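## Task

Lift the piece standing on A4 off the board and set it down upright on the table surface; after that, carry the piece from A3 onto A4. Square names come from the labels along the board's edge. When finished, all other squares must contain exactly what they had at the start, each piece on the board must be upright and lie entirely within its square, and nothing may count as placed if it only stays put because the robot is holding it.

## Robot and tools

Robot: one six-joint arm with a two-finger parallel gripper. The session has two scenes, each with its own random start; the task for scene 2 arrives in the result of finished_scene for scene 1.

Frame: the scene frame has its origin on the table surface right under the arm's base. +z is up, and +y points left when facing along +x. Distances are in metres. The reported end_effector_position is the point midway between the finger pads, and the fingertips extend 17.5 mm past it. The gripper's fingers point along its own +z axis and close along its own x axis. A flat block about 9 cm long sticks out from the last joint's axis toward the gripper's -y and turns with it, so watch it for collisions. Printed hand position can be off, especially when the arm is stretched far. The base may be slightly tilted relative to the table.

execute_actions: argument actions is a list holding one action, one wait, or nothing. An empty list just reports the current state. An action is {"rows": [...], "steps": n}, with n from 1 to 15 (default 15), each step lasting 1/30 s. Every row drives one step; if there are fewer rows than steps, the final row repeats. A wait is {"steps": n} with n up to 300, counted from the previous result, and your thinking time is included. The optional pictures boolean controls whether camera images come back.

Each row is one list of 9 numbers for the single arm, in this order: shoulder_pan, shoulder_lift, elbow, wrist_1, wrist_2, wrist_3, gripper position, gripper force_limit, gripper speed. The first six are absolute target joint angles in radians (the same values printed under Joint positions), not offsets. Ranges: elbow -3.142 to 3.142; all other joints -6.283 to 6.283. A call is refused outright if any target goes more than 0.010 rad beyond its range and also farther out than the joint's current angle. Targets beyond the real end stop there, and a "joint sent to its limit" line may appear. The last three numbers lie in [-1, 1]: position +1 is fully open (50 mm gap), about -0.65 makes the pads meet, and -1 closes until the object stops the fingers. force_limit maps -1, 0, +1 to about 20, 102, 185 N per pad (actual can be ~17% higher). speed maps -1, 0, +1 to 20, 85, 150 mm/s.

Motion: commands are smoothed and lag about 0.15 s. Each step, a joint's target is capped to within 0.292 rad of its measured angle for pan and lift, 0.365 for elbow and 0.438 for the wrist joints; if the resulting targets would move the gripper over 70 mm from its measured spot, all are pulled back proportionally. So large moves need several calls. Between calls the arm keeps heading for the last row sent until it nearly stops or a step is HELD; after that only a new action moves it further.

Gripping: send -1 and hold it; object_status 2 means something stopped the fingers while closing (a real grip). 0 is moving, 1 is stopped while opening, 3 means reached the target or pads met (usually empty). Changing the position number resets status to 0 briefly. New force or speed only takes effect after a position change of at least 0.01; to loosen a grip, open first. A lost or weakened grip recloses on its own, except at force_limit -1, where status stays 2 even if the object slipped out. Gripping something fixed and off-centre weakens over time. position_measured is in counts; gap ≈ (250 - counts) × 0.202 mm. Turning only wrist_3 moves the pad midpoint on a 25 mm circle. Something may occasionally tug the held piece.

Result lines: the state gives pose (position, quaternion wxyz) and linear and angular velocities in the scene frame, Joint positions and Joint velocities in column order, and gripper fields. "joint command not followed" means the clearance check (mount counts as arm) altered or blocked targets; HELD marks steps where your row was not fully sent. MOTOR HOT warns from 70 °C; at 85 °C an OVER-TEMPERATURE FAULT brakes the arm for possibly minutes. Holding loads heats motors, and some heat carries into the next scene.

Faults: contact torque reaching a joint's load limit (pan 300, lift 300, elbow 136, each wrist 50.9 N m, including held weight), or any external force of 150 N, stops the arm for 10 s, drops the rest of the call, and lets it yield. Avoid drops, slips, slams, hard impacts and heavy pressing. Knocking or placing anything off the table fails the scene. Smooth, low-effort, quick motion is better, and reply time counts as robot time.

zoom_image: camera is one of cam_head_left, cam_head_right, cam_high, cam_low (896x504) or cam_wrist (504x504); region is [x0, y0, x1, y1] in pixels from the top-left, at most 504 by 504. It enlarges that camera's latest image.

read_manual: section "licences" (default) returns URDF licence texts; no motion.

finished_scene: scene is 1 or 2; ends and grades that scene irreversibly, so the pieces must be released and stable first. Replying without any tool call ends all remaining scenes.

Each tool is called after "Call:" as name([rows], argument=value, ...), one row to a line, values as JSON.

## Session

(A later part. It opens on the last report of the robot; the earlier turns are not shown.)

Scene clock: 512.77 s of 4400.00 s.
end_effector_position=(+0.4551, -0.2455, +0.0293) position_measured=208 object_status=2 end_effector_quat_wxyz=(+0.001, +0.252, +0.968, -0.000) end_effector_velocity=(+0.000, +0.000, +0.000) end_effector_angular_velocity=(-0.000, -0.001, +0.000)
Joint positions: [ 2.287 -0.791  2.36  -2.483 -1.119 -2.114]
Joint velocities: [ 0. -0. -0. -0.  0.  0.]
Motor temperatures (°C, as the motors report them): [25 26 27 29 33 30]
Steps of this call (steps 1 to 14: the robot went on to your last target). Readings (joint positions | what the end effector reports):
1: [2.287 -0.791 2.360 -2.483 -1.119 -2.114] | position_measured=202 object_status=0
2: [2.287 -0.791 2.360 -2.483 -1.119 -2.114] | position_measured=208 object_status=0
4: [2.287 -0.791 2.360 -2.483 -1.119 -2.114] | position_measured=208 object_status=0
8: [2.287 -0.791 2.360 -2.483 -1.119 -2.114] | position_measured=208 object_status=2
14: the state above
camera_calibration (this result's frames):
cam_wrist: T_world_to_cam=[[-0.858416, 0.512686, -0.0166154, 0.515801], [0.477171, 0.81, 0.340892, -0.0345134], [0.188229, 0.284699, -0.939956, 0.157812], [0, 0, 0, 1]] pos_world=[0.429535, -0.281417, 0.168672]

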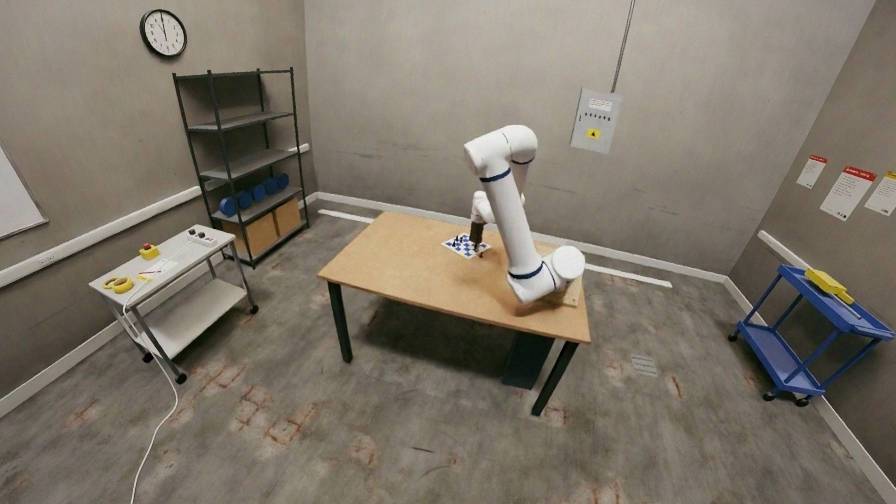

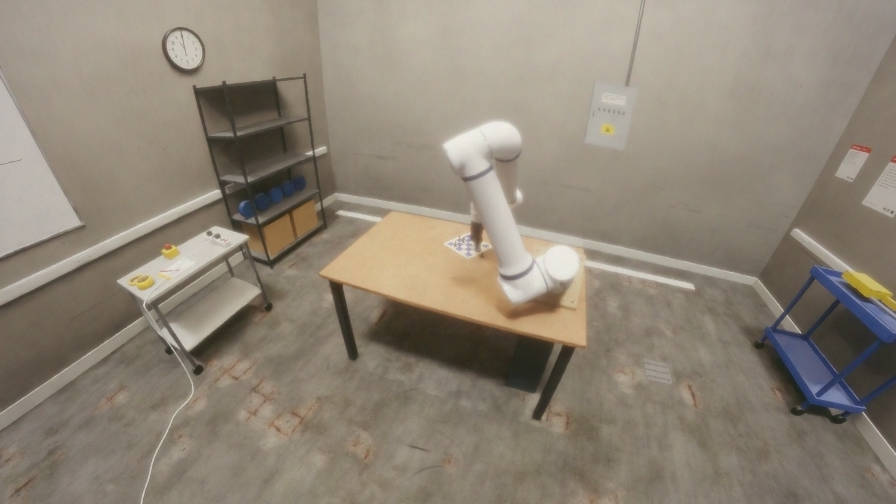

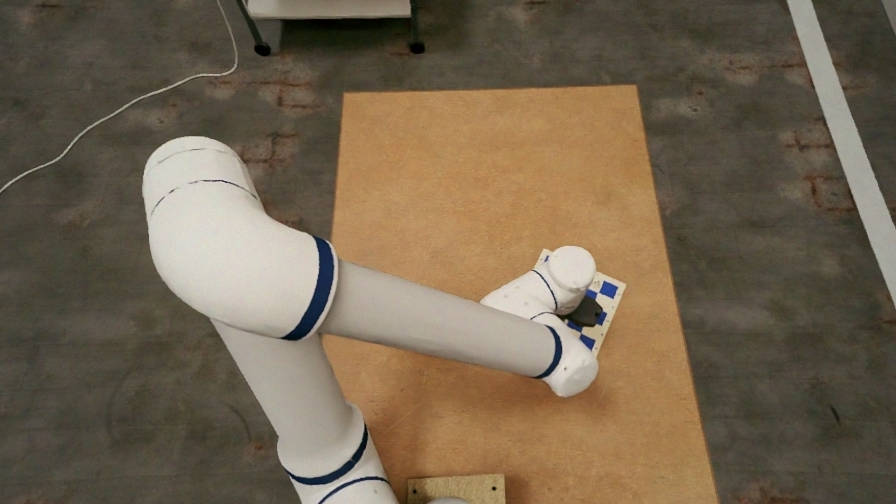

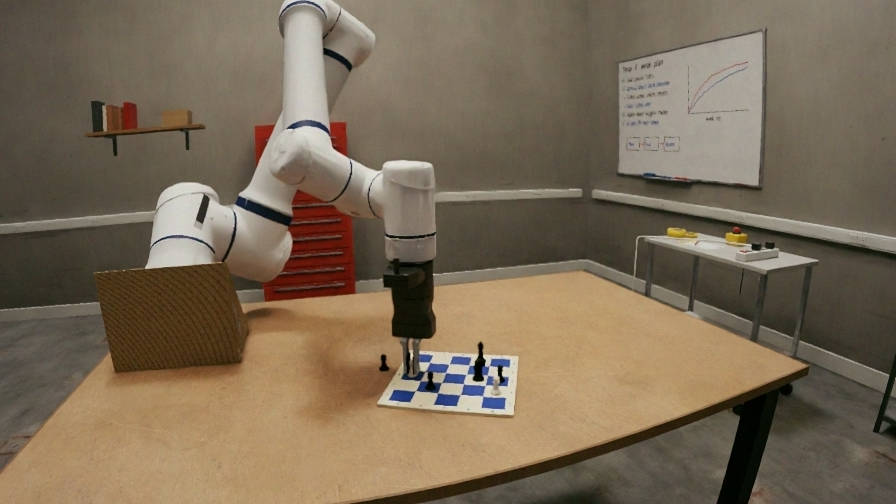

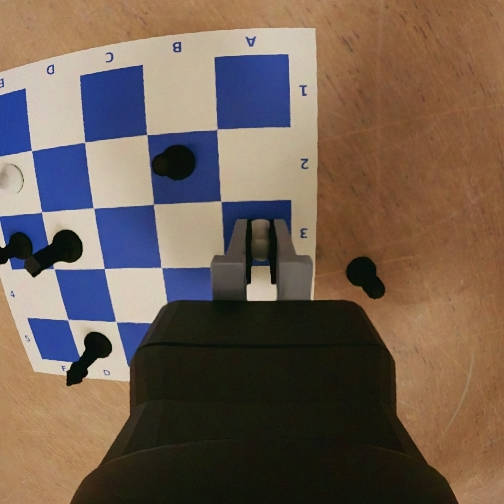

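Call:
execute_actions([
  {"rows": [[2.2867,-0.7919,2.3596,-2.4818,-1.1196,-2.1146,-1,0,-0.7],[2.2861,-0.7932,2.3593,-2.4799,-1.1200,-2.1152,-1,0,-0.7],[2.2851,-0.7951,2.3589,-2.4772,-1.1205,-2.1161,-1,0,-0.7],[2.2847,-0.7978,2.3585,-2.4739,-1.1208,-2.1165,-1,0,-0.7],[2.2854,-0.8015,2.3581,-2.4702,-1.1204,-2.1159,-1,0,-0.7],[2.2872,-0.8058,2.3579,-2.4664,-1.1193,-2.1142,-1,0,-0.7],[2.2900,-0.8102,2.3580,-2.4632,-1.1176,-2.1117,-1,0,-0.7],[2.2940,-0.8143,2.3582,-2.4609,-1.1152,-2.1081,-1,0,-0.7],[2.2987,-0.8184,2.3586,-2.4591,-1.1124,-2.1039,-1,0,-0.7],[2.3037,-0.8227,2.3590,-2.4572,-1.1094,-2.0994,-1,0,-0.7],[2.3088,-0.8272,2.3595,-2.4553,-1.1063,-2.0948,-1,0,-0.7],[2.3140,-0.8316,2.3599,-2.4533,-1.1032,-2.0902,-1,0,-0.7],[2.3190,-0.8360,2.3603,-2.4514,-1.1001,-2.0857,-1,0,-0.7],[2.3237,-0.8400,2.3607,-2.4496,-1.0973,-2.0815,-1,0,-0.7],[2.3280,-0.8433,2.3612,-2.4485,-1.0947,-2.0776,-1,0,-0.7]], "steps": 15},
], pictures=false)

Call:
execute_actions([
  {"rows": [[2.3320,-0.8455,2.3617,-2.4485,-1.0923,-2.0740,-1,0,-0.7],[2.3354,-0.8466,2.3622,-2.4493,-1.0902,-2.0710,-1,0,-0.7],[2.3380,-0.8465,2.3627,-2.4509,-1.0887,-2.0687,-1,0,-0.7],[2.3395,-0.8453,2.3631,-2.4531,-1.0878,-2.0673,-1,0,-0.7],[2.3403,-0.8435,2.3635,-2.4556,-1.0873,-2.0666,-1,0,-0.7],[2.3411,-0.8419,2.3638,-2.4579,-1.0868,-2.0658,-1,0,-0.7],[2.3418,-0.8406,2.3641,-2.4598,-1.0864,-2.0653,-1,0,-0.7],[2.3422,-0.8397,2.3643,-2.4610,-1.0861,-2.0649,-1,0,-0.7],[2.3424,-0.8394,2.3644,-2.4615,-1.0860,-2.0647,-1,0,-0.7]], "steps": 15},
], pictures=false)

Call:
execute_actions([
  {"steps": 8},
])

Call:
zoom_image(camera="cam_low", region=[370, 320, 460, 400])

Call:
zoom_image(camera="cam_wrist", region=[185, 150, 335, 300])

Scene clock: 550.07 s of 4400.00 s.
end_effector_position=(+0.4661, -0.2277, +0.0364) position_measured=208 object_status=2 end_effector_quat_wxyz=(+0.001, +0.253, +0.968, -0.000) end_effector_velocity=(+0.046, +0.079, +0.002) end_effector_angular_velocity=(-0.001, +0.000, +0.001)
Joint positions: [ 2.312 -0.829  2.36  -2.455 -1.104 -2.092]
Joint velocities: [ 0.132 -0.119  0.012  0.053  0.079  0.118]
Motor temperatures (°C, as the motors report them): [25 26 27 29 33 30]
Steps of this call (steps 1 to 15: the robot went on to your last target; steps 16 to 90: nothing new was sent; then 33.80 s passed at rest; steps 91 to 105: all 15 steps of this action). Readings (joint positions | what the end effector reports):
91: [2.287 -0.791 2.360 -2.482 -1.119 -2.114] | position_measured=208 object_status=2
92: [2.287 -0.791 2.360 -2.482 -1.119 -2.114] | position_measured=208 object_status=2
94: [2.286 -0.793 2.359 -2.480 -1.120 -2.115] | position_measured=208 object_status=2
98: [2.287 -0.802 2.358 -2.470 -1.119 -2.114] | position_measured=208 object_status=2
105: the state above

Scene clock: 550.57 s of 4400.00 s.
end_effector_position=(+0.4742, -0.2133, +0.0301) position_measured=208 object_status=2 end_effector_quat_wxyz=(+0.001, +0.253, +0.968, -0.000) end_effector_velocity=(+0.001, +0.002, -0.003) end_effector_angular_velocity=(-0.000, +0.001, +0.001)
Joint positions: [ 2.342 -0.84   2.364 -2.461 -1.086 -2.065]
Joint velocities: [ 0.006  0.003  0.001 -0.006  0.003  0.004]
Motor temperatures (°C, as the motors report them): [25 26 27 29 33 30]
Steps of this call (steps 1 to 15: all 15 steps of this action). Readings (joint positions | what the end effector reports):
1: [2.317 -0.833 2.360 -2.453 -1.101 -2.088] | position_measured=208 object_status=2
2: [2.321 -0.837 2.361 -2.452 -1.099 -2.084] | position_measured=208 object_status=2
4: [2.329 -0.841 2.362 -2.451 -1.094 -2.077] | position_measured=208 object_status=2
8: [2.337 -0.842 2.363 -2.456 -1.089 -2.069] | position_measured=208 object_status=2
15: the state above

Scene clock: 550.83 s of 4400.00 s.
end_effector_position=(+0.4743, -0.2132, +0.0298) position_measured=208 object_status=2 end_effector_quat_wxyz=(+0.001, +0.253, +0.968, -0.000) end_effector_velocity=(+0.000, +0.000, +0.000) end_effector_angular_velocity=(-0.001, -0.001, +0.001)
Joint positions: [ 2.342 -0.839  2.364 -2.461 -1.086 -2.065]
Joint velocities: [ 0.    -0.     0.    -0.001  0.     0.   ]
Motor temperatures (°C, as the motors report them): [25 26 27 29 33 30]
Steps of this call (steps 1 to 8: the robot went on to your last target). Readings (joint positions | what the end effector reports):
1: [2.342 -0.840 2.364 -2.461 -1.086 -2.065] | position_measured=208 object_status=2
2: [2.342 -0.840 2.364 -2.461 -1.086 -2.065] | position_measured=208 object_status=2
4: [2.342 -0.839 2.364 -2.461 -1.086 -2.065] | position_measured=208 object_status=2
8: the state above
camera_calibration (this result's frames):
cam_wrist: T_world_to_cam=[[-0.858339, 0.512814, -0.0165842, 0.515678], [0.477284, 0.809896, 0.340981, -0.0700699], [0.188291, 0.284762, -0.939924, 0.145391], [0, 0, 0, 1]] pos_world=[0.448694, -0.249099, 0.169101]

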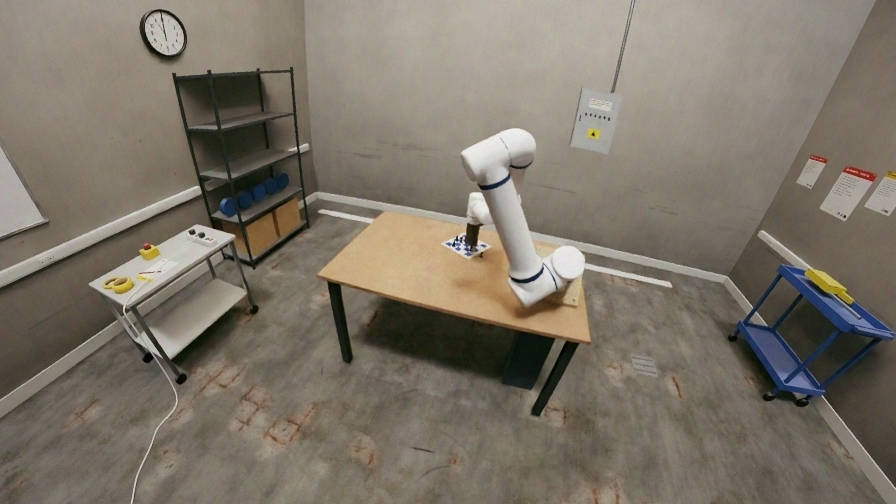

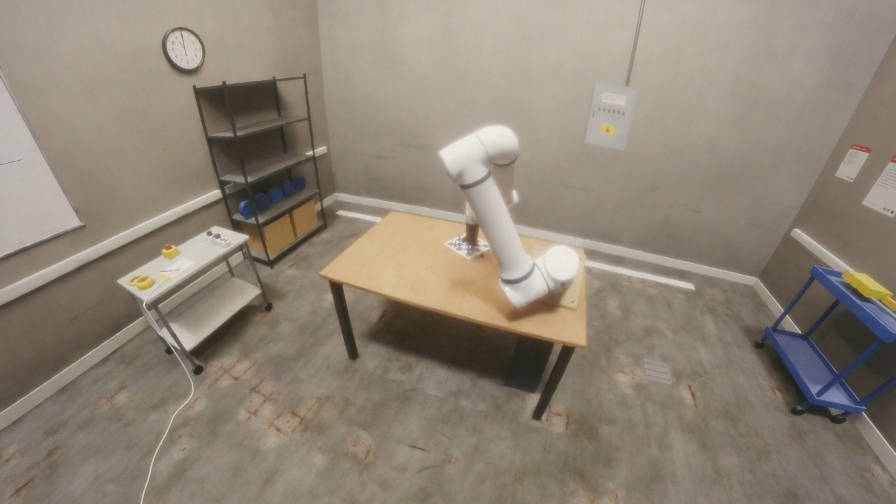

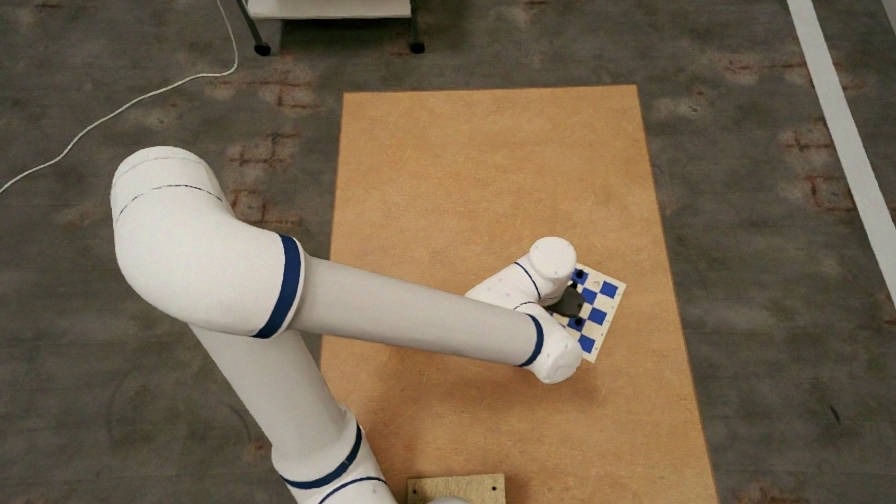

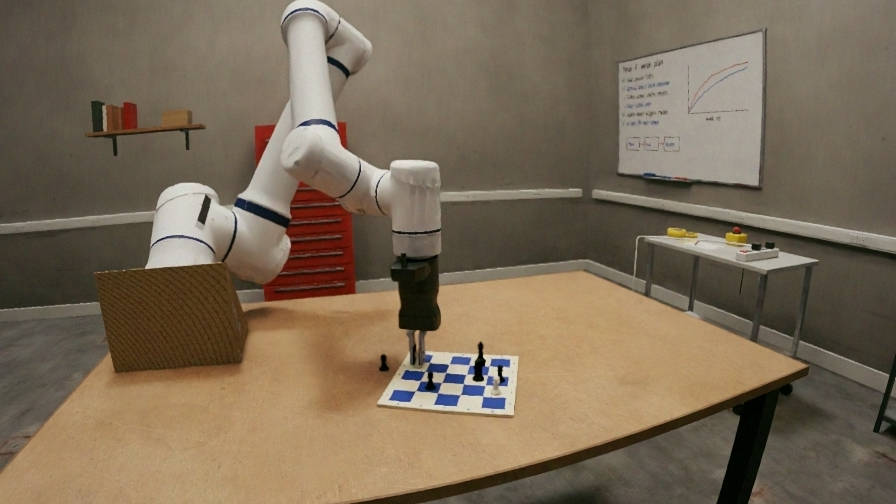

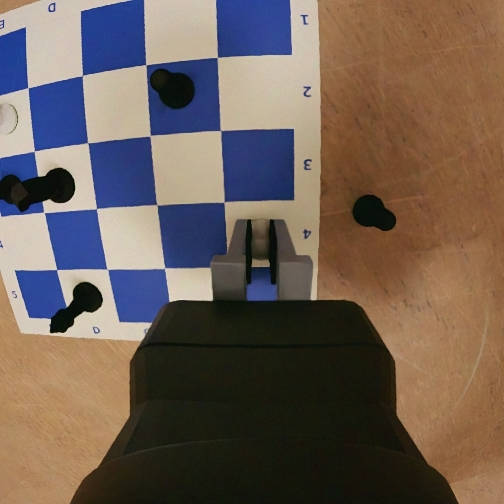

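Region (370, 320, 460, 400) of cam_low's 896x504 image, scaled by 5.600, with more detail than that image has.

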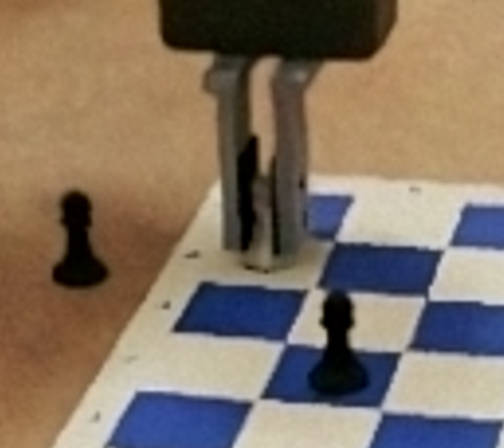

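Region (185, 150, 335, 300) of cam_wrist's 504x504 image, scaled by 3.360, with more detail than that image has.

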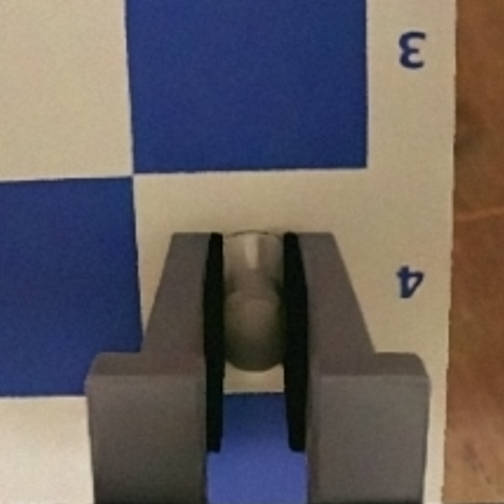

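Call:
execute_actions([
  {"rows": [[2.3426,-0.8391,2.3645,-2.4619,-1.0859,-2.0646,-1,0,-0.7],[2.3427,-0.8389,2.3645,-2.4622,-1.0858,-2.0645,-1,0,-0.7],[2.3427,-0.8389,2.3645,-2.4622,-1.0858,-2.0645,-1,0,-0.7],[2.3427,-0.8389,2.3645,-2.4622,-1.0858,-2.0645,-1,0,-0.7],[2.3427,-0.8389,2.3645,-2.4622,-1.0858,-2.0645,-1,0,-0.7],[2.3427,-0.8389,2.3645,-2.4622,-1.0858,-2.0645,-1,0,-0.7],[2.3427,-0.8389,2.3645,-2.4622,-1.0858,-2.0645,0.3,0,-0.5],[2.3427,-0.8389,2.3645,-2.4622,-1.0858,-2.0645,0.3,0,-0.5],[2.3427,-0.8389,2.3645,-2.4622,-1.0858,-2.0645,0.3,0,-0.5],[2.3427,-0.8389,2.3645,-2.4622,-1.0858,-2.0645,0.3,0,-0.5],[2.3423,-0.8396,2.3643,-2.4611,-1.0860,-2.0648,0.3,0,-0.5],[2.3413,-0.8416,2.3638,-2.4582,-1.0866,-2.0658,0.3,0,-0.5],[2.3397,-0.8447,2.3630,-2.4537,-1.0876,-2.0672,0.3,0,-0.5],[2.3376,-0.8486,2.3621,-2.4479,-1.0888,-2.0691,0.3,0,-0.5],[2.3352,-0.8532,2.3609,-2.4412,-1.0902,-2.0712,0.3,0,-0.5]], "steps": 15},
], pictures=false)

Call:
execute_actions([
  {"rows": [[2.3326,-0.8582,2.3597,-2.4338,-1.0918,-2.0736,0.3,0,-0.5],[2.3299,-0.8634,2.3584,-2.4262,-1.0934,-2.0761,0.3,0,-0.5],[2.3272,-0.8686,2.3570,-2.4185,-1.0950,-2.0785,0.3,0,-0.5],[2.3246,-0.8736,2.3558,-2.4111,-1.0966,-2.0809,0.3,0,-0.5],[2.3222,-0.8782,2.3546,-2.4044,-1.0980,-2.0830,0.3,0,-0.5],[2.3201,-0.8821,2.3537,-2.3986,-1.0992,-2.0849,0.3,0,-0.5],[2.3185,-0.8852,2.3529,-2.3941,-1.1002,-2.0863,0.3,0,-0.5],[2.3175,-0.8872,2.3524,-2.3912,-1.1008,-2.0873,0.3,0,-0.5],[2.3171,-0.8879,2.3522,-2.3901,-1.1010,-2.0876,0.3,0,-0.5]], "steps": 15},
])

Call:
zoom_image(camera="cam_low", region=[365, 320, 525, 420])

Scene clock: 570.63 s of 4400.00 s.
end_effector_position=(+0.4742, -0.2130, +0.0319) position_measured=133 object_status=0 end_effector_quat_wxyz=(+0.001, +0.253, +0.968, -0.000) end_effector_velocity=(+0.003, -0.004, +0.048) end_effector_angular_velocity=(-0.006, -0.003, +0.004)
Joint positions: [ 2.34  -0.843  2.364 -2.455 -1.087 -2.067]
Joint velocities: [-0.041 -0.076 -0.023  0.108 -0.025 -0.037]
Motor temperatures (°C, as the motors report them): [25 26 27 29 33 30]
Steps of this call (steps 1 to 15: the robot went on to your last target; steps 16 to 90: nothing new was sent; then 16.30 s passed at rest; steps 91 to 105: all 15 steps of this action). Readings (joint positions | what the end effector reports):
91: [2.342 -0.839 2.364 -2.462 -1.086 -2.065] | position_measured=208 object_status=2
92: [2.342 -0.839 2.364 -2.462 -1.086 -2.065] | position_measured=208 object_status=2
94: [2.343 -0.839 2.364 -2.462 -1.086 -2.065] | position_measured=208 object_status=2
98: [2.343 -0.839 2.364 -2.462 -1.086 -2.065] | position_measured=194 object_status=0
105: the state above

Scene clock: 571.13 s of 4400.00 s.
end_effector_position=(+0.4742, -0.2131, +0.0583) position_measured=107 object_status=3 end_effector_quat_wxyz=(+0.001, +0.253, +0.968, -0.000) end_effector_velocity=(-0.000, +0.000, +0.008) end_effector_angular_velocity=(+0.000, +0.000, +0.000)
Joint positions: [ 2.318 -0.886  2.353 -2.392 -1.101 -2.087]
Joint velocities: [-0.007 -0.013 -0.003  0.02  -0.004 -0.007]
Motor temperatures (°C, as the motors report them): [25 26 27 29 33 30]
Steps of this call (steps 1 to 15: all 15 steps of this action). Readings (joint positions | what the end effector reports):
1: [2.339 -0.846 2.363 -2.451 -1.088 -2.068] | position_measured=125 object_status=0
2: [2.337 -0.850 2.362 -2.446 -1.089 -2.070] | position_measured=116 object_status=0
4: [2.333 -0.858 2.360 -2.434 -1.092 -2.073] | position_measured=107 object_status=0
8: [2.324 -0.875 2.355 -2.409 -1.097 -2.082] | position_measured=107 object_status=0
15: the state above
camera_calibration (this result's frames):
cam_wrist: T_world_to_cam=[[-0.858314, 0.512861, -0.0164466, 0.516034], [0.477335, 0.809799, 0.341142, -0.0798729], [0.188277, 0.284956, -0.939868, 0.17226], [0, 0, 0, 1]] pos_world=[0.448613, -0.249059, 0.197637]

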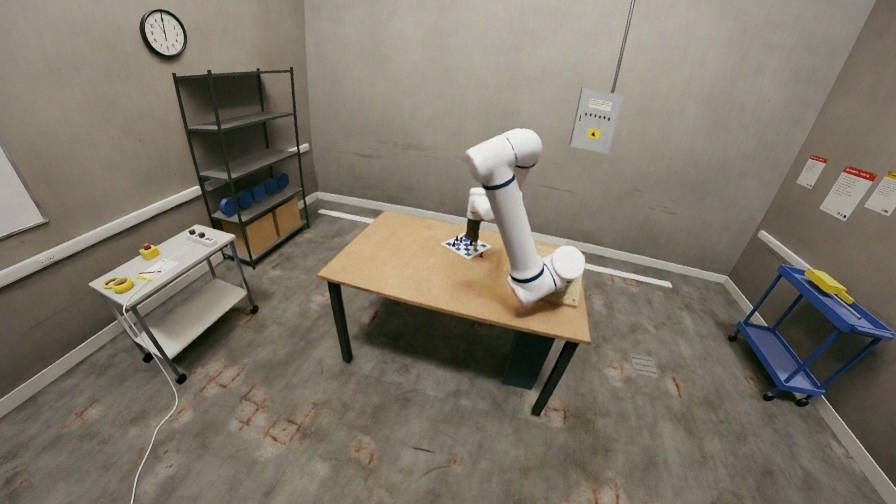

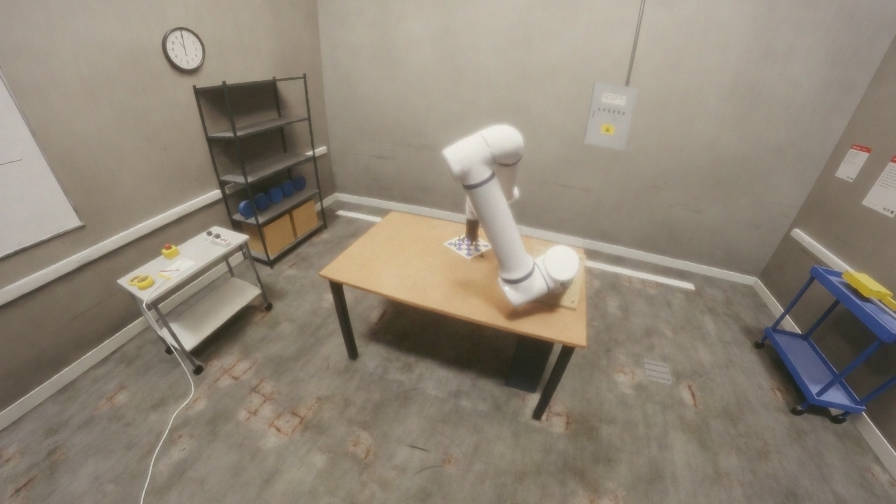

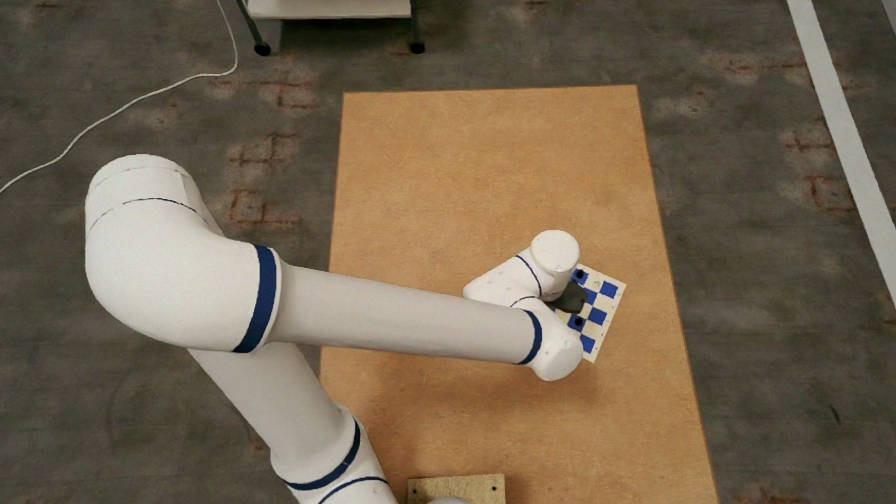

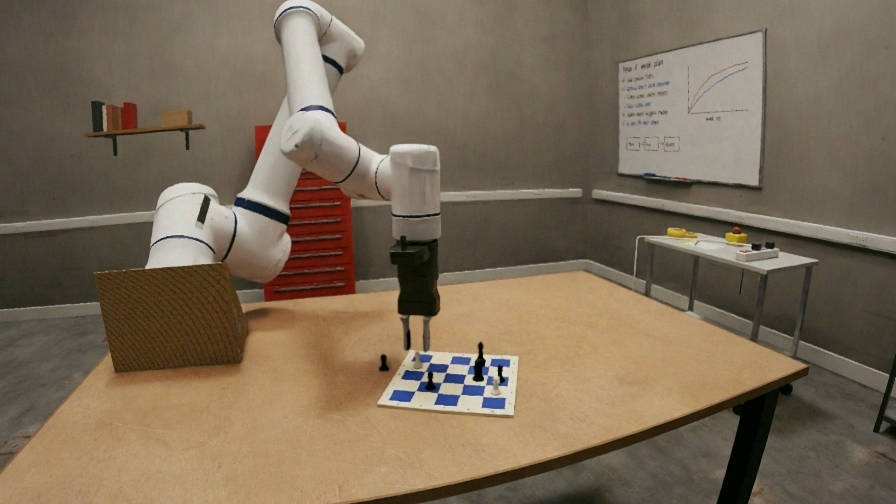

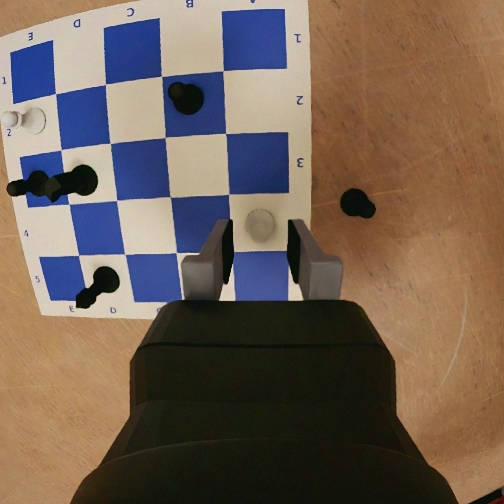

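Region (365, 320, 525, 420) of cam_low's 896x504 image, scaled by 3.150, with more detail than that image has; it fills the top 315 rows of this view, and the rest is white.

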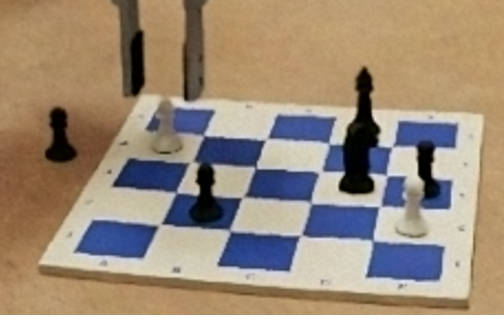

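The white pawn is upright in the centre of A4. The black pawn is standing on the table, and the other pieces haven't moved.

Call:
finished_scene(scene=2)

The scene is finished: the task was done.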